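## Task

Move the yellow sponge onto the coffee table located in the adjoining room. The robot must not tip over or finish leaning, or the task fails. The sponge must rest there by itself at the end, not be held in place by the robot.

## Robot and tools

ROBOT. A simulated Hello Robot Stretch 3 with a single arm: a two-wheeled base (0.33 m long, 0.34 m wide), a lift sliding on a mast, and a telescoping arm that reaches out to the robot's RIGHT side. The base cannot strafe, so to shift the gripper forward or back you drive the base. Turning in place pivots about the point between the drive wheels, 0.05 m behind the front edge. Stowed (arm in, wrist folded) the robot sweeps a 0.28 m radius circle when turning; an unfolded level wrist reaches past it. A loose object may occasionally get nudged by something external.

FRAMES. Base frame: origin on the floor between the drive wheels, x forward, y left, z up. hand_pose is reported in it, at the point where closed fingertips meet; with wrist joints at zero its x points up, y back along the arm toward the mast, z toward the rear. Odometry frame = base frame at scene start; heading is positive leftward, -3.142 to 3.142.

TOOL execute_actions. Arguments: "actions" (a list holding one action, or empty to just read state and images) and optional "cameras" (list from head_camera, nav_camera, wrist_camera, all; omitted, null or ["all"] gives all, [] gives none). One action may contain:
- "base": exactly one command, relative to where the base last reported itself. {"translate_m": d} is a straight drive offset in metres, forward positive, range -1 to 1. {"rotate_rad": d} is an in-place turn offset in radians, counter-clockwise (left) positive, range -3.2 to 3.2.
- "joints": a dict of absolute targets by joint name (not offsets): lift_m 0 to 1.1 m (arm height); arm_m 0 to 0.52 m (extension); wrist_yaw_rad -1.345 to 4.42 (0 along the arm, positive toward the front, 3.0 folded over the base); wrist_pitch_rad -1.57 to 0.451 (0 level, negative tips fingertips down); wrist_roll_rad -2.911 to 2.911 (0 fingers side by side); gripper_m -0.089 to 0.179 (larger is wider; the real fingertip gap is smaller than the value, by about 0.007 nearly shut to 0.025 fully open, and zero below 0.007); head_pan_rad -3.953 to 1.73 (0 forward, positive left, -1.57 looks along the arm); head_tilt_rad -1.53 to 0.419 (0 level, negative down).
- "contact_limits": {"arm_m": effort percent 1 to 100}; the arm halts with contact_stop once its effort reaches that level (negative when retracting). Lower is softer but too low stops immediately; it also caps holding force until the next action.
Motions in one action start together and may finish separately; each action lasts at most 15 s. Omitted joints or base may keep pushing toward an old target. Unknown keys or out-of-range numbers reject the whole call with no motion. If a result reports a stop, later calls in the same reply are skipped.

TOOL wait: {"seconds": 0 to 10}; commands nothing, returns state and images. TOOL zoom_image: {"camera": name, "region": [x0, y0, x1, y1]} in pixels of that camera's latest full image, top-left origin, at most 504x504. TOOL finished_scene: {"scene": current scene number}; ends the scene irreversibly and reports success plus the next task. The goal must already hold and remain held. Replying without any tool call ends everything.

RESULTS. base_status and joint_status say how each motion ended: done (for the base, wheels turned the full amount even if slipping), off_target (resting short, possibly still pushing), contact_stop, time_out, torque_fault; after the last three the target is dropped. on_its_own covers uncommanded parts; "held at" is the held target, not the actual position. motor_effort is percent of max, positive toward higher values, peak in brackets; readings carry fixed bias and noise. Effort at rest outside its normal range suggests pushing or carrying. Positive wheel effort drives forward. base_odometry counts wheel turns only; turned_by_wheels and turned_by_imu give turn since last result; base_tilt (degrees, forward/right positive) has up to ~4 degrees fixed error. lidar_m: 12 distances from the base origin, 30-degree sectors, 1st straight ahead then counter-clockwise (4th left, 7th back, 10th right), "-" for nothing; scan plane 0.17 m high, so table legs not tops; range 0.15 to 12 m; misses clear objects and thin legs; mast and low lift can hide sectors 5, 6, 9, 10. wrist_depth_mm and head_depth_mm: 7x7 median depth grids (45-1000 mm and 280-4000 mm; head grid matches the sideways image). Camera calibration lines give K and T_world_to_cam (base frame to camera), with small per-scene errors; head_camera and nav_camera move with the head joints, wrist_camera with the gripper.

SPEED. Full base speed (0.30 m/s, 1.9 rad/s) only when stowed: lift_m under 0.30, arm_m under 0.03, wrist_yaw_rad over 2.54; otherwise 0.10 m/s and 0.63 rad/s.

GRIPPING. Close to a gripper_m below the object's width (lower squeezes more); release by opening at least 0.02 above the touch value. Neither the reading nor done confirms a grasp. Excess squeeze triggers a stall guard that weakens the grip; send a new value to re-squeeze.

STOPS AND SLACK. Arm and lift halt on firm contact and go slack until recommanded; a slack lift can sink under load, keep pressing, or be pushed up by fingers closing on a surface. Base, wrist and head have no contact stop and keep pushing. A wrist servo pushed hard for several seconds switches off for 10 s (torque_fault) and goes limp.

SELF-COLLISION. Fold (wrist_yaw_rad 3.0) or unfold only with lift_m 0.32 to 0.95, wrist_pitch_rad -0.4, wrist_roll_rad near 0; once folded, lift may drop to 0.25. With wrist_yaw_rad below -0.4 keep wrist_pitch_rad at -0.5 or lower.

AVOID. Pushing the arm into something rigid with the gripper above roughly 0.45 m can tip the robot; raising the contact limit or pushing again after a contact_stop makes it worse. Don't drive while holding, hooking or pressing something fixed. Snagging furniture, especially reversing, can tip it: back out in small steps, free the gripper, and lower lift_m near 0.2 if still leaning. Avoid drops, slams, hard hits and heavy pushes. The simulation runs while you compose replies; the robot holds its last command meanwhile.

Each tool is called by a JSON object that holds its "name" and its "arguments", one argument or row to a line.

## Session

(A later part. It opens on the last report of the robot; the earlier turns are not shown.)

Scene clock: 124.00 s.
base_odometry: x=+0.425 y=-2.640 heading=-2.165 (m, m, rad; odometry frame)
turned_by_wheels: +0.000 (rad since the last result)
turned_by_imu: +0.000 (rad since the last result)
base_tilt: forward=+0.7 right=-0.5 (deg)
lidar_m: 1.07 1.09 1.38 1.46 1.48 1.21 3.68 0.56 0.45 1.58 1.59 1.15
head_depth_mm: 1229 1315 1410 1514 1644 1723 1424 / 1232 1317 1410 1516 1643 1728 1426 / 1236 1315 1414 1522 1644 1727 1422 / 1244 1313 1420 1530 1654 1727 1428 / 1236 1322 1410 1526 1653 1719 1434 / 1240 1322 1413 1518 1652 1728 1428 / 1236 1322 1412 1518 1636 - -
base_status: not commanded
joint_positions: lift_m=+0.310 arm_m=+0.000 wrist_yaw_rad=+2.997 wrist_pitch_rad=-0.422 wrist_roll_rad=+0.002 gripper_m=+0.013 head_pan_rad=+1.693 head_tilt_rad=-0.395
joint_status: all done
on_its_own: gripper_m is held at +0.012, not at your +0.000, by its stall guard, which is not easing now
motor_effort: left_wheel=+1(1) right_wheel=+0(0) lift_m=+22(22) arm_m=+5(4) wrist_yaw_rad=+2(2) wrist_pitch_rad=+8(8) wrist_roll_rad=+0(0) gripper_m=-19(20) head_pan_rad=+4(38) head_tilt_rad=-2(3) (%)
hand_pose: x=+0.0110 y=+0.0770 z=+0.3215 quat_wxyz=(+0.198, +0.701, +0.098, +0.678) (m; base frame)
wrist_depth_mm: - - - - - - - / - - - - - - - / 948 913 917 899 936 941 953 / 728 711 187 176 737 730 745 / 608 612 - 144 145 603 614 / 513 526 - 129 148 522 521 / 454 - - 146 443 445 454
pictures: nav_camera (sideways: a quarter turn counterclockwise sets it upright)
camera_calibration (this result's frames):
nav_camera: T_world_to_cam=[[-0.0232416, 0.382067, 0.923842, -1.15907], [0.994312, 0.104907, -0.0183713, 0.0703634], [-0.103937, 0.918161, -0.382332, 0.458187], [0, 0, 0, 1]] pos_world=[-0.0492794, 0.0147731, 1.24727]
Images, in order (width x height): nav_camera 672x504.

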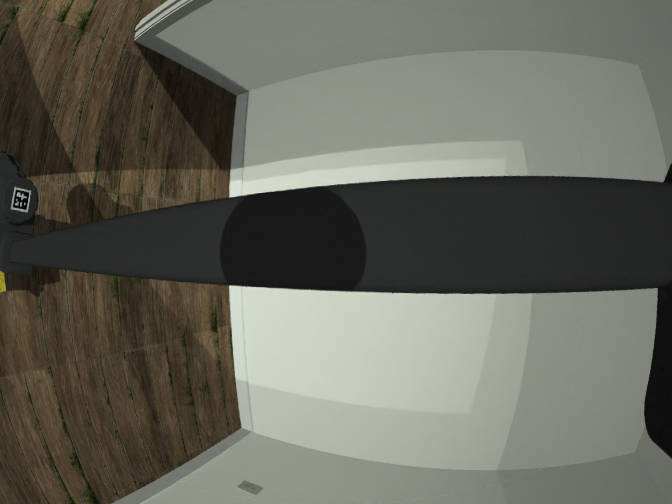

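{"name": "execute_actions", "arguments": {
  "actions": [
    {"base":{"translate_m":0.15},"joints":{"lift_m":0.28,"head_pan_rad":0}}
  ],
  "cameras": []
}}

{"name": "execute_actions", "arguments": {
  "actions": [
    {"base":{"rotate_rad":-1.571}}
  ],
  "cameras": []
}}

{"name": "execute_actions", "arguments": {
  "actions": [
    {"base":{"translate_m":1.0}}
  ],
  "cameras": []
}}

{"name": "execute_actions", "arguments": {
  "actions": [
    {"base":{"rotate_rad":1.571},"joints":{"head_pan_rad":-1.57,"head_tilt_rad":-0.8}}
  ],
  "cameras": []
}}

{"name": "execute_actions", "arguments": {
  "actions": [
    {"joints":{"lift_m":0.6}}
  ],
  "cameras": []
}}

{"name": "execute_actions", "arguments": {
  "actions": [
    {"joints":{"wrist_yaw_rad":0}}
  ],
  "cameras": ["head_camera","wrist_camera"]
}}

Scene clock: 138.00 s.
base_odometry: x=+0.341 y=-2.764 heading=-2.165 (m, m, rad; odometry frame)
turned_by_wheels: +0.000 (rad since the last result)
turned_by_imu: -0.001 (rad since the last result)
base_tilt: forward=+0.7 right=-0.6 (deg)
lidar_m: 0.93 0.94 1.19 1.48 1.50 1.35 3.81 0.59 0.52 1.55 1.49 0.99
head_depth_mm: 789 847 908 981 1069 1165 1287 / 784 837 896 967 1052 1152 1268 / 777 826 885 959 1034 1135 1247 / 767 819 876 946 1023 1117 1226 / 758 811 865 935 1006 1095 1203 / 749 800 856 921 996 1084 1190 / 746 792 846 908 981 1062 1170
base_status: done
joint_positions: lift_m=+0.281 arm_m=+0.000 wrist_yaw_rad=+2.998 wrist_pitch_rad=-0.422 wrist_roll_rad=+0.002 gripper_m=+0.013 head_pan_rad=+0.007 head_tilt_rad=-0.396
joint_status: all done
on_its_own: gripper_m is held at +0.012, not at your +0.000, by its stall guard, which is not easing now
motor_effort: left_wheel=+1(8) right_wheel=+0(3) lift_m=+7(20) arm_m=+4(5) wrist_yaw_rad=+2(3) wrist_pitch_rad=+8(8) wrist_roll_rad=+0(0) gripper_m=-19(20) head_pan_rad=-4(38) head_tilt_rad=-2(3) (%)
hand_pose: x=+0.0108 y=+0.0770 z=+0.2925 quat_wxyz=(+0.198, +0.701, +0.098, +0.679) (m; base frame)
wrist_depth_mm: - - - - - - 893 / - - - - - - 914 / 837 846 893 871 878 882 855 / 682 692 188 176 701 680 694 / 563 557 - 143 144 558 569 / 477 514 - 130 147 485 489 / - - - 145 423 418 418
pictures: none
No camera images: the call's "cameras" was empty. Leave "cameras" out to get every camera's image.

Scene clock: 140.20 s.
base_odometry: x=+0.341 y=-2.764 heading=+2.547 (m, m, rad; odometry frame)
turned_by_wheels: -1.571 (rad since the last result)
turned_by_imu: -1.562 (rad since the last result)
base_tilt: forward=+0.7 right=-0.5 (deg)
lidar_m: 1.55 1.46 0.99 0.93 0.94 1.20 1.48 1.50 1.35 1.17 0.58 0.52
head_depth_mm: 2015 2159 2295 2464 2069 1764 1424 / 1988 2115 2289 2377 2057 1771 1430 / 1978 2116 2260 2353 1982 1759 1426 / 1961 2065 2231 2308 1984 1777 1426 / 1939 2064 2208 2314 1994 1776 1432 / 1911 2037 2195 2343 2340 1785 1436 / 1894 2025 2161 2327 2355 1774 1429
base_status: done
joint_positions: lift_m=+0.281 arm_m=+0.000 wrist_yaw_rad=+2.998 wrist_pitch_rad=-0.422 wrist_roll_rad=+0.002 gripper_m=+0.013 head_pan_rad=+0.007 head_tilt_rad=-0.396
joint_status: not commanded
on_its_own: gripper_m is held at +0.012, not at your +0.000, by its stall guard, which is not easing now
motor_effort: left_wheel=+2(11) right_wheel=-1(5) lift_m=+7(8) arm_m=+3(4) wrist_yaw_rad=+1(1) wrist_pitch_rad=+8(8) wrist_roll_rad=+0(0) gripper_m=-19(20) head_pan_rad=-5(3) head_tilt_rad=-2(2) (%)
hand_pose: x=+0.0108 y=+0.0770 z=+0.2925 quat_wxyz=(+0.198, +0.701, +0.098, +0.679) (m; base frame)
wrist_depth_mm: 788 - 879 908 939 - - / 854 869 945 996 - - - / 859 854 859 884 900 877 862 / 674 685 189 177 682 671 699 / 564 550 - 144 144 572 567 / 474 506 - 129 146 493 483 / - - - 146 416 413 421
pictures: none
No camera images: the call's "cameras" was empty. Leave "cameras" out to get every camera's image.

Scene clock: 145.30 s.
base_odometry: x=-0.487 y=-2.205 heading=+2.547 (m, m, rad; odometry frame)
turned_by_wheels: +0.000 (rad since the last result)
turned_by_imu: -0.003 (rad since the last result)
base_tilt: forward=+0.7 right=-0.5 (deg)
lidar_m: 1.07 0.58 1.09 1.02 1.04 1.32 2.47 0.61 0.80 1.10 1.12 0.88
head_depth_mm: 1123 1197 1284 1383 1493 1152 932 / 1112 1179 1268 1368 1489 1160 933 / 1095 1174 1254 1354 1472 1163 933 / 1089 1154 1237 1342 1453 1161 931 / 1078 1147 1225 1327 1428 1157 929 / 1064 1138 1218 1306 1410 1166 936 / 1054 1126 1200 1289 1395 1512 1384
base_status: done
joint_positions: lift_m=+0.281 arm_m=+0.000 wrist_yaw_rad=+2.998 wrist_pitch_rad=-0.422 wrist_roll_rad=+0.002 gripper_m=+0.013 head_pan_rad=+0.007 head_tilt_rad=-0.396
joint_status: not commanded
on_its_own: gripper_m is held at +0.012, not at your +0.000, by its stall guard, which is not easing now
motor_effort: left_wheel=+2(10) right_wheel=-1(2) lift_m=+7(7) arm_m=+4(4) wrist_yaw_rad=+2(2) wrist_pitch_rad=+8(8) wrist_roll_rad=+0(0) gripper_m=-19(20) head_pan_rad=-3(2) head_tilt_rad=-2(2) (%)
hand_pose: x=+0.0108 y=+0.0770 z=+0.2925 quat_wxyz=(+0.198, +0.701, +0.098, +0.679) (m; base frame)
wrist_depth_mm: 863 - 970 989 - - - / 930 973 - - - - - / 850 856 879 881 873 899 903 / 687 673 187 177 681 680 685 / 561 553 - 143 144 571 576 / 474 505 - 129 147 493 487 / - - - 146 415 418 428
pictures: none
No camera images: the call's "cameras" was empty. Leave "cameras" out to get every camera's image.

Scene clock: 147.57 s.
base_odometry: x=-0.487 y=-2.205 heading=-2.165 (m, m, rad; odometry frame)
turned_by_wheels: +1.571 (rad since the last result)
turned_by_imu: +1.561 (rad since the last result)
base_tilt: forward=+0.7 right=-0.6 (deg)
lidar_m: 1.02 1.04 1.31 2.46 0.66 0.79 1.10 1.11 0.88 1.07 0.58 1.10
head_depth_mm: 1164 1323 1473 1184 1068 1308 1146 / 1149 1291 1470 1185 1036 1282 1143 / 1137 1288 1458 1187 1037 1288 1146 / 1120 1278 1439 1186 1014 1259 1145 / 1110 1250 1445 1191 993 1261 1152 / 1094 1237 1435 1226 997 1235 1143 / 1085 1223 1409 1659 1527 1314 1155
base_status: done
joint_positions: lift_m=+0.281 arm_m=+0.000 wrist_yaw_rad=+2.998 wrist_pitch_rad=-0.422 wrist_roll_rad=+0.002 gripper_m=+0.013 head_pan_rad=-1.563 head_tilt_rad=-0.791
joint_status: all done
on_its_own: gripper_m is held at +0.012, not at your +0.000, by its stall guard, which is not easing now
motor_effort: left_wheel=-2(7) right_wheel=+2(6) lift_m=+7(8) arm_m=+3(5) wrist_yaw_rad=+2(2) wrist_pitch_rad=+8(8) wrist_roll_rad=+0(0) gripper_m=-19(19) head_pan_rad=-2(37) head_tilt_rad=-5(30) (%)
hand_pose: x=+0.0108 y=+0.0769 z=+0.2925 quat_wxyz=(+0.198, +0.701, +0.098, +0.679) (m; base frame)
wrist_depth_mm: 500 - - - - - 991 / 542 559 - - - - 999 / 611 606 844 881 869 902 867 / 653 657 188 176 666 677 695 / 570 566 - 143 144 562 566 / 469 510 - 129 148 487 484 / - - - 146 412 422 429
pictures: none
No camera images: the call's "cameras" was empty. Leave "cameras" out to get every camera's image.

Scene clock: 151.30 s.
base_odometry: x=-0.487 y=-2.205 heading=-2.165 (m, m, rad; odometry frame)
turned_by_wheels: +0.000 (rad since the last result)
turned_by_imu: -0.001 (rad since the last result)
base_tilt: forward=+0.7 right=-0.6 (deg)
lidar_m: 1.02 1.04 1.32 2.47 0.67 0.78 1.10 1.12 0.88 1.08 0.58 1.10
head_depth_mm: 1161 1333 1474 1191 1065 1303 1165 / 1147 1306 1472 1191 1038 1281 1193 / 1130 1287 1455 1189 1041 1284 1189 / 1120 1268 1432 1189 1015 1258 1190 / 1107 1254 1447 1193 992 1259 1169 / 1093 1236 1433 1229 993 1239 1149 / 1082 1227 1409 1652 1522 1314 1151
base_status: not commanded
joint_positions: lift_m=+0.599 arm_m=+0.000 wrist_yaw_rad=+2.998 wrist_pitch_rad=-0.422 wrist_roll_rad=+0.002 gripper_m=+0.013 head_pan_rad=-1.563 head_tilt_rad=-0.791
joint_status: all done
on_its_own: gripper_m is held at +0.012, not at your +0.000, by its stall guard, which is not easing now
motor_effort: left_wheel=-2(2) right_wheel=+2(2) lift_m=+27(27) arm_m=+3(3) wrist_yaw_rad=+2(2) wrist_pitch_rad=+8(8) wrist_roll_rad=+0(0) gripper_m=-19(20) head_pan_rad=-2(3) head_tilt_rad=-5(5) (%)
hand_pose: x=+0.0108 y=+0.0769 z=+0.6112 quat_wxyz=(+0.198, +0.701, +0.098, +0.679) (m; base frame)
wrist_depth_mm: 493 - - - - - - / 540 550 - - - - - / 603 615 - - - - - / 673 691 188 178 - - - / 774 762 - 144 145 - 972 / 869 839 - 129 147 859 845 / 730 743 739 711 740 762 754
pictures: none
No camera images: the call's "cameras" was empty. Leave "cameras" out to get every camera's image.

Scene clock: 153.80 s.
base_odometry: x=-0.487 y=-2.205 heading=-2.165 (m, m, rad; odometry frame)
turned_by_wheels: +0.000 (rad since the last result)
turned_by_imu: -0.001 (rad since the last result)
base_tilt: forward=+0.7 right=-0.5 (deg)
lidar_m: 1.02 1.04 1.31 2.47 0.67 0.79 1.10 1.11 0.88 1.08 0.58 1.10
head_depth_mm: 1155 1324 1473 1183 1061 1304 1166 / 1147 1307 1473 1188 1037 1282 1190 / 1130 1288 1453 1191 1040 1264 - / 1117 1272 1435 1186 988 720 1137 / 1106 1253 1458 1197 992 1262 1144 / 1093 1240 1425 1227 993 1235 1151 / 1084 1222 1411 1654 1529 1308 1150
base_status: not commanded
joint_positions: lift_m=+0.599 arm_m=+0.000 wrist_yaw_rad=+0.003 wrist_pitch_rad=-0.422 wrist_roll_rad=+0.002 gripper_m=+0.013 head_pan_rad=-1.563 head_tilt_rad=-0.791
joint_status: all done
on_its_own: gripper_m is held at +0.012, not at your +0.000, by its stall guard, which is not easing now
motor_effort: left_wheel=-2(2) right_wheel=+2(2) lift_m=+27(27) arm_m=+3(4) wrist_yaw_rad=-2(3) wrist_pitch_rad=+8(8) wrist_roll_rad=+0(0) gripper_m=-19(19) head_pan_rad=-4(4) head_tilt_rad=-5(5) (%)
hand_pose: x=-0.0208 y=-0.3686 z=+0.6112 quat_wxyz=(+0.691, +0.149, -0.692, -0.147) (m; base frame)
wrist_depth_mm: 946 912 977 947 - - - / - - 805 802 813 863 - / - - 581 602 603 595 598 / - 506 445 176 472 468 475 / 992 438 418 143 145 767 964 / 826 834 646 130 147 733 682 / 743 722 698 703 744 741 734
pictures: head_camera (sideways: a quarter turn clockwise sets it upright), wrist_camera
camera_calibration (this result's frames):
head_camera: T_world_to_cam=[[-0.0147112, 0.7261, -0.687431, 0.909183], [0.999731, 0.0230213, 0.0029218, -0.0075154], [0.0179471, -0.687203, -0.726243, 0.898526], [0, 0, 0, 1]] pos_world=[0.00476261, -0.0425146, 1.27757]
wrist_camera: T_world_to_cam=[[-0.998316, -0.0512778, 0.0271286, -0.048969], [-0.0527283, 0.607074, -0.792894, 0.732286], [0.0241888, -0.792989, -0.608755, 0.241523], [0, 0, 0, 1]] pos_world=[-0.0161165, -0.255538, 0.728982]
Images, in order (width x height): head_camera 896x504, wrist_camera 644x364.

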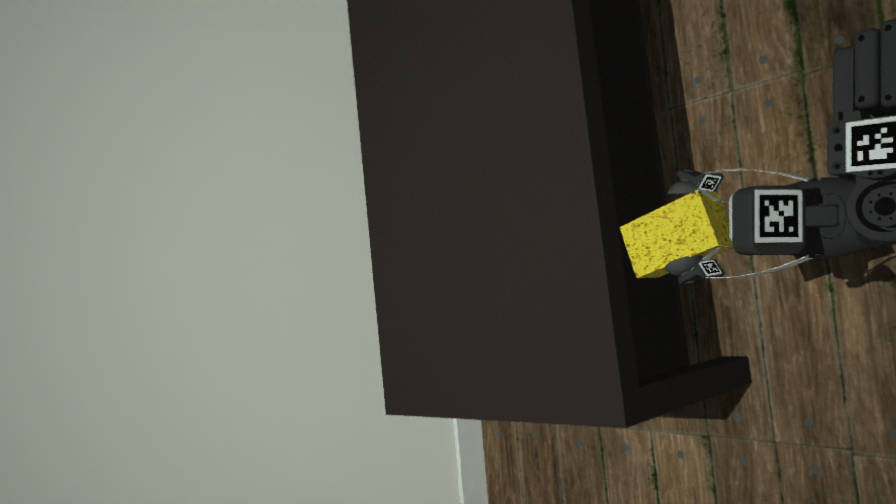

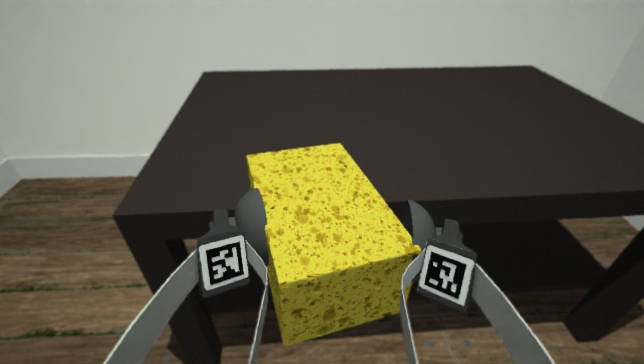

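{"name": "execute_actions", "arguments": {
  "actions": [
    {"joints":{"arm_m":0.4}}
  ],
  "cameras": []
}}

{"name": "execute_actions", "arguments": {
  "actions": [
    {"joints":{"lift_m":0.472}}
  ],
  "cameras": []
}}

{"name": "execute_actions", "arguments": {
  "actions": [
    {"joints":{"gripper_m":0.15}}
  ],
  "cameras": []
}}

{"name": "execute_actions", "arguments": {
  "actions": [
    {"joints":{"lift_m":0.6}}
  ],
  "cameras": ["head_camera"]
}}

Scene clock: 163.47 s.
base_odometry: x=-0.487 y=-2.205 heading=-2.165 (m, m, rad; odometry frame)
turned_by_wheels: +0.000 (rad since the last result)
turned_by_imu: -0.001 (rad since the last result)
base_tilt: forward=+0.7 right=-0.5 (deg)
lidar_m: 1.02 1.03 1.32 2.46 0.67 0.79 1.10 1.11 0.88 1.07 0.58 1.10
head_depth_mm: 1157 1321 1468 1181 1064 1303 1160 / 1149 1310 1478 1184 1038 - 1127 / 1128 1284 1461 - 1016 1278 1143 / 1118 1274 1431 1152 1017 1256 1146 / 1110 1251 1449 1194 993 1262 1149 / 1097 1237 1423 1225 990 1232 1147 / 1083 1219 1414 1659 1535 1311 1155
base_status: not commanded
joint_positions: lift_m=+0.599 arm_m=+0.400 wrist_yaw_rad=+0.002 wrist_pitch_rad=-0.422 wrist_roll_rad=+0.002 gripper_m=+0.013 head_pan_rad=-1.563 head_tilt_rad=-0.791
joint_status: all done
on_its_own: gripper_m is held at +0.012, not at your +0.000, by its stall guard, which is not easing now
motor_effort: left_wheel=-2(2) right_wheel=+2(2) lift_m=+27(27) arm_m=+4(4) wrist_yaw_rad=-1(1) wrist_pitch_rad=+8(8) wrist_roll_rad=+0(0) gripper_m=-19(20) head_pan_rad=-2(2) head_tilt_rad=-5(5) (%)
hand_pose: x=-0.0211 y=-0.7686 z=+0.6112 quat_wxyz=(+0.691, +0.149, -0.692, -0.148) (m; base frame)
wrist_depth_mm: 570 579 590 595 601 624 637 / 630 637 641 659 677 677 691 / 687 685 710 709 729 723 749 / 778 463 439 176 464 473 470 / 825 380 379 143 145 384 387 / 318 323 312 130 147 335 328 / 281 279 281 266 283 283 285
pictures: none
No camera images: the call's "cameras" was empty. Leave "cameras" out to get every camera's image.

Scene clock: 165.47 s.
base_odometry: x=-0.487 y=-2.205 heading=-2.165 (m, m, rad; odometry frame)
turned_by_wheels: +0.000 (rad since the last result)
turned_by_imu: +0.000 (rad since the last result)
base_tilt: forward=+0.7 right=-0.5 (deg)
lidar_m: 1.02 1.04 1.31 2.47 0.67 0.79 1.10 1.11 0.88 1.07 0.58 1.10
head_depth_mm: 1158 1325 1474 1188 1062 1308 1147 / 1143 1309 1472 1183 1039 1280 - / 1138 1286 1467 1214 1164 1284 1146 / 1119 1279 1443 1224 1003 1256 1145 / 1108 1253 1447 1190 990 1267 1146 / 1098 1243 1427 1224 992 1229 1150 / 1087 1224 1402 1661 1526 1320 1152
base_status: not commanded
joint_positions: lift_m=+0.473 arm_m=+0.400 wrist_yaw_rad=+0.002 wrist_pitch_rad=-0.421 wrist_roll_rad=+0.002 gripper_m=+0.013 head_pan_rad=-1.563 head_tilt_rad=-0.791
joint_status: all done
on_its_own: gripper_m is held at +0.012, not at your +0.000, by its stall guard, which is not easing now
motor_effort: left_wheel=-3(2) right_wheel=+2(2) lift_m=+7(24) arm_m=+4(4) wrist_yaw_rad=-1(0) wrist_pitch_rad=+8(8) wrist_roll_rad=+0(0) gripper_m=-20(19) head_pan_rad=-3(4) head_tilt_rad=-5(5) (%)
hand_pose: x=-0.0211 y=-0.7686 z=+0.4846 quat_wxyz=(+0.691, +0.149, -0.692, -0.148) (m; base frame)
wrist_depth_mm: 575 586 592 607 611 608 622 / 616 429 435 442 441 438 449 / 317 315 317 320 322 321 319 / 248 250 240 176 252 255 256 / 206 205 207 144 145 209 211 / 175 176 170 129 147 180 178 / 152 153 153 149 154 155 155
pictures: none
No camera images: the call's "cameras" was empty. Leave "cameras" out to get every camera's image.

Scene clock: 167.33 s.
base_odometry: x=-0.487 y=-2.205 heading=-2.165 (m, m, rad; odometry frame)
turned_by_wheels: +0.000 (rad since the last result)
turned_by_imu: +0.000 (rad since the last result)
base_tilt: forward=+0.7 right=-0.5 (deg)
lidar_m: 1.02 1.04 1.31 2.47 0.67 0.79 1.10 1.11 0.87 1.08 0.58 1.10
head_depth_mm: 1157 1318 1469 1183 1066 1300 1144 / 1146 1306 1477 1187 1036 1280 - / 1134 1282 1452 1223 1162 1286 1143 / 1120 1276 1437 1221 1004 1262 1147 / 1109 1259 1442 1192 993 1262 1145 / 1097 1239 1423 1231 989 1238 1149 / 1084 1222 1410 1658 1523 1312 1149
base_status: not commanded
joint_positions: lift_m=+0.473 arm_m=+0.400 wrist_yaw_rad=+0.002 wrist_pitch_rad=-0.421 wrist_roll_rad=+0.002 gripper_m=+0.150 head_pan_rad=-1.563 head_tilt_rad=-0.791
joint_status: all done
motor_effort: left_wheel=-2(3) right_wheel=+2(2) lift_m=+7(7) arm_m=+4(5) wrist_yaw_rad=+0(1) wrist_pitch_rad=+8(8) wrist_roll_rad=+0(0) gripper_m=+0(83) head_pan_rad=-4(3) head_tilt_rad=-5(6) (%)
hand_pose: x=-0.0211 y=-0.7686 z=+0.4846 quat_wxyz=(+0.691, +0.149, -0.692, -0.148) (m; base frame)
wrist_depth_mm: 567 580 592 597 606 619 628 / 623 430 433 439 447 439 450 / 315 319 319 320 324 321 323 / 247 250 232 177 253 253 254 / 204 213 200 145 194 215 211 / 180 169 174 133 167 177 177 / - 153 153 150 154 154 154
pictures: none
No camera images: the call's "cameras" was empty. Leave "cameras" out to get every camera's image.

Scene clock: 169.33 s.
base_odometry: x=-0.487 y=-2.205 heading=-2.165 (m, m, rad; odometry frame)
turned_by_wheels: +0.000 (rad since the last result)
turned_by_imu: +0.000 (rad since the last result)
base_tilt: forward=+0.7 right=-0.6 (deg)
lidar_m: 1.02 1.03 1.32 2.47 0.67 0.78 1.10 1.11 0.88 1.08 0.58 1.10
head_depth_mm: 1157 1321 1482 1178 1062 1303 1162 / 1146 1305 1467 1184 1037 - 1127 / 1131 1290 1457 - 1012 1279 1144 / 1119 1266 1441 1226 1019 1255 1151 / 1106 1256 1441 1190 989 1264 1152 / 1092 1242 1424 1225 994 1230 1150 / 1082 1226 1409 1657 1528 1318 1152
base_status: not commanded
joint_positions: lift_m=+0.599 arm_m=+0.400 wrist_yaw_rad=+0.002 wrist_pitch_rad=-0.421 wrist_roll_rad=+0.002 gripper_m=+0.150 head_pan_rad=-1.563 head_tilt_rad=-0.791
joint_status: all done
motor_effort: left_wheel=-2(2) right_wheel=+2(2) lift_m=+27(28) arm_m=+4(4) wrist_yaw_rad=-1(1) wrist_pitch_rad=+8(8) wrist_roll_rad=+0(0) gripper_m=-1(0) head_pan_rad=-4(3) head_tilt_rad=-5(5) (%)
hand_pose: x=-0.0211 y=-0.7686 z=+0.6112 quat_wxyz=(+0.691, +0.149, -0.692, -0.148) (m; base frame)
wrist_depth_mm: 575 579 599 596 605 610 620 / 631 631 654 641 668 670 676 / 681 710 698 728 719 711 738 / 753 463 460 463 464 464 469 / 833 392 378 381 384 401 388 / 332 312 318 279 327 323 330 / 280 281 281 235 280 283 283
pictures: head_camera (sideways: a quarter turn clockwise sets it upright)
camera_calibration (this result's frames):
head_camera: T_world_to_cam=[[-0.0146218, 0.726102, -0.687431, 0.909182], [0.999734, 0.0228982, 0.0029218, -0.00751541], [0.0178625, -0.687206, -0.726243, 0.898527], [0, 0, 0, 1]] pos_world=[0.00475738, -0.0425144, 1.27757]
Images, in order (width x height): head_camera 896x504.

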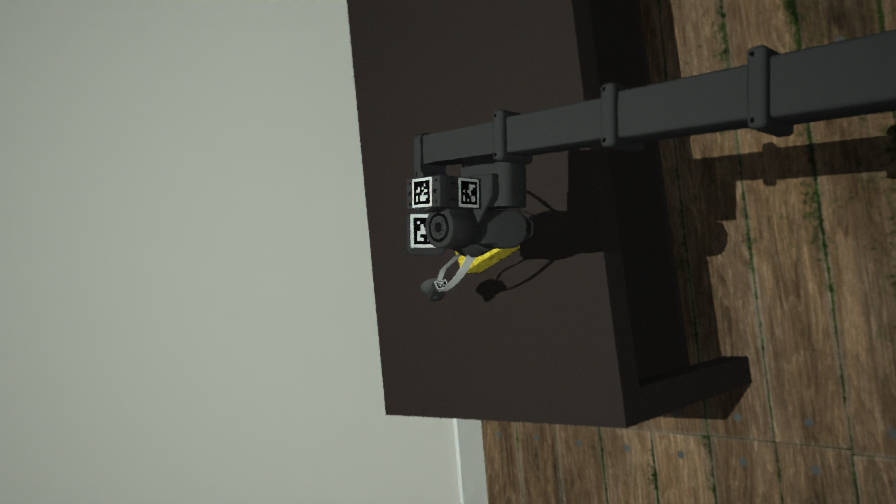

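{"name": "finished_scene", "arguments": {
  "scene": 1
}}

The scene is finished: the task was done.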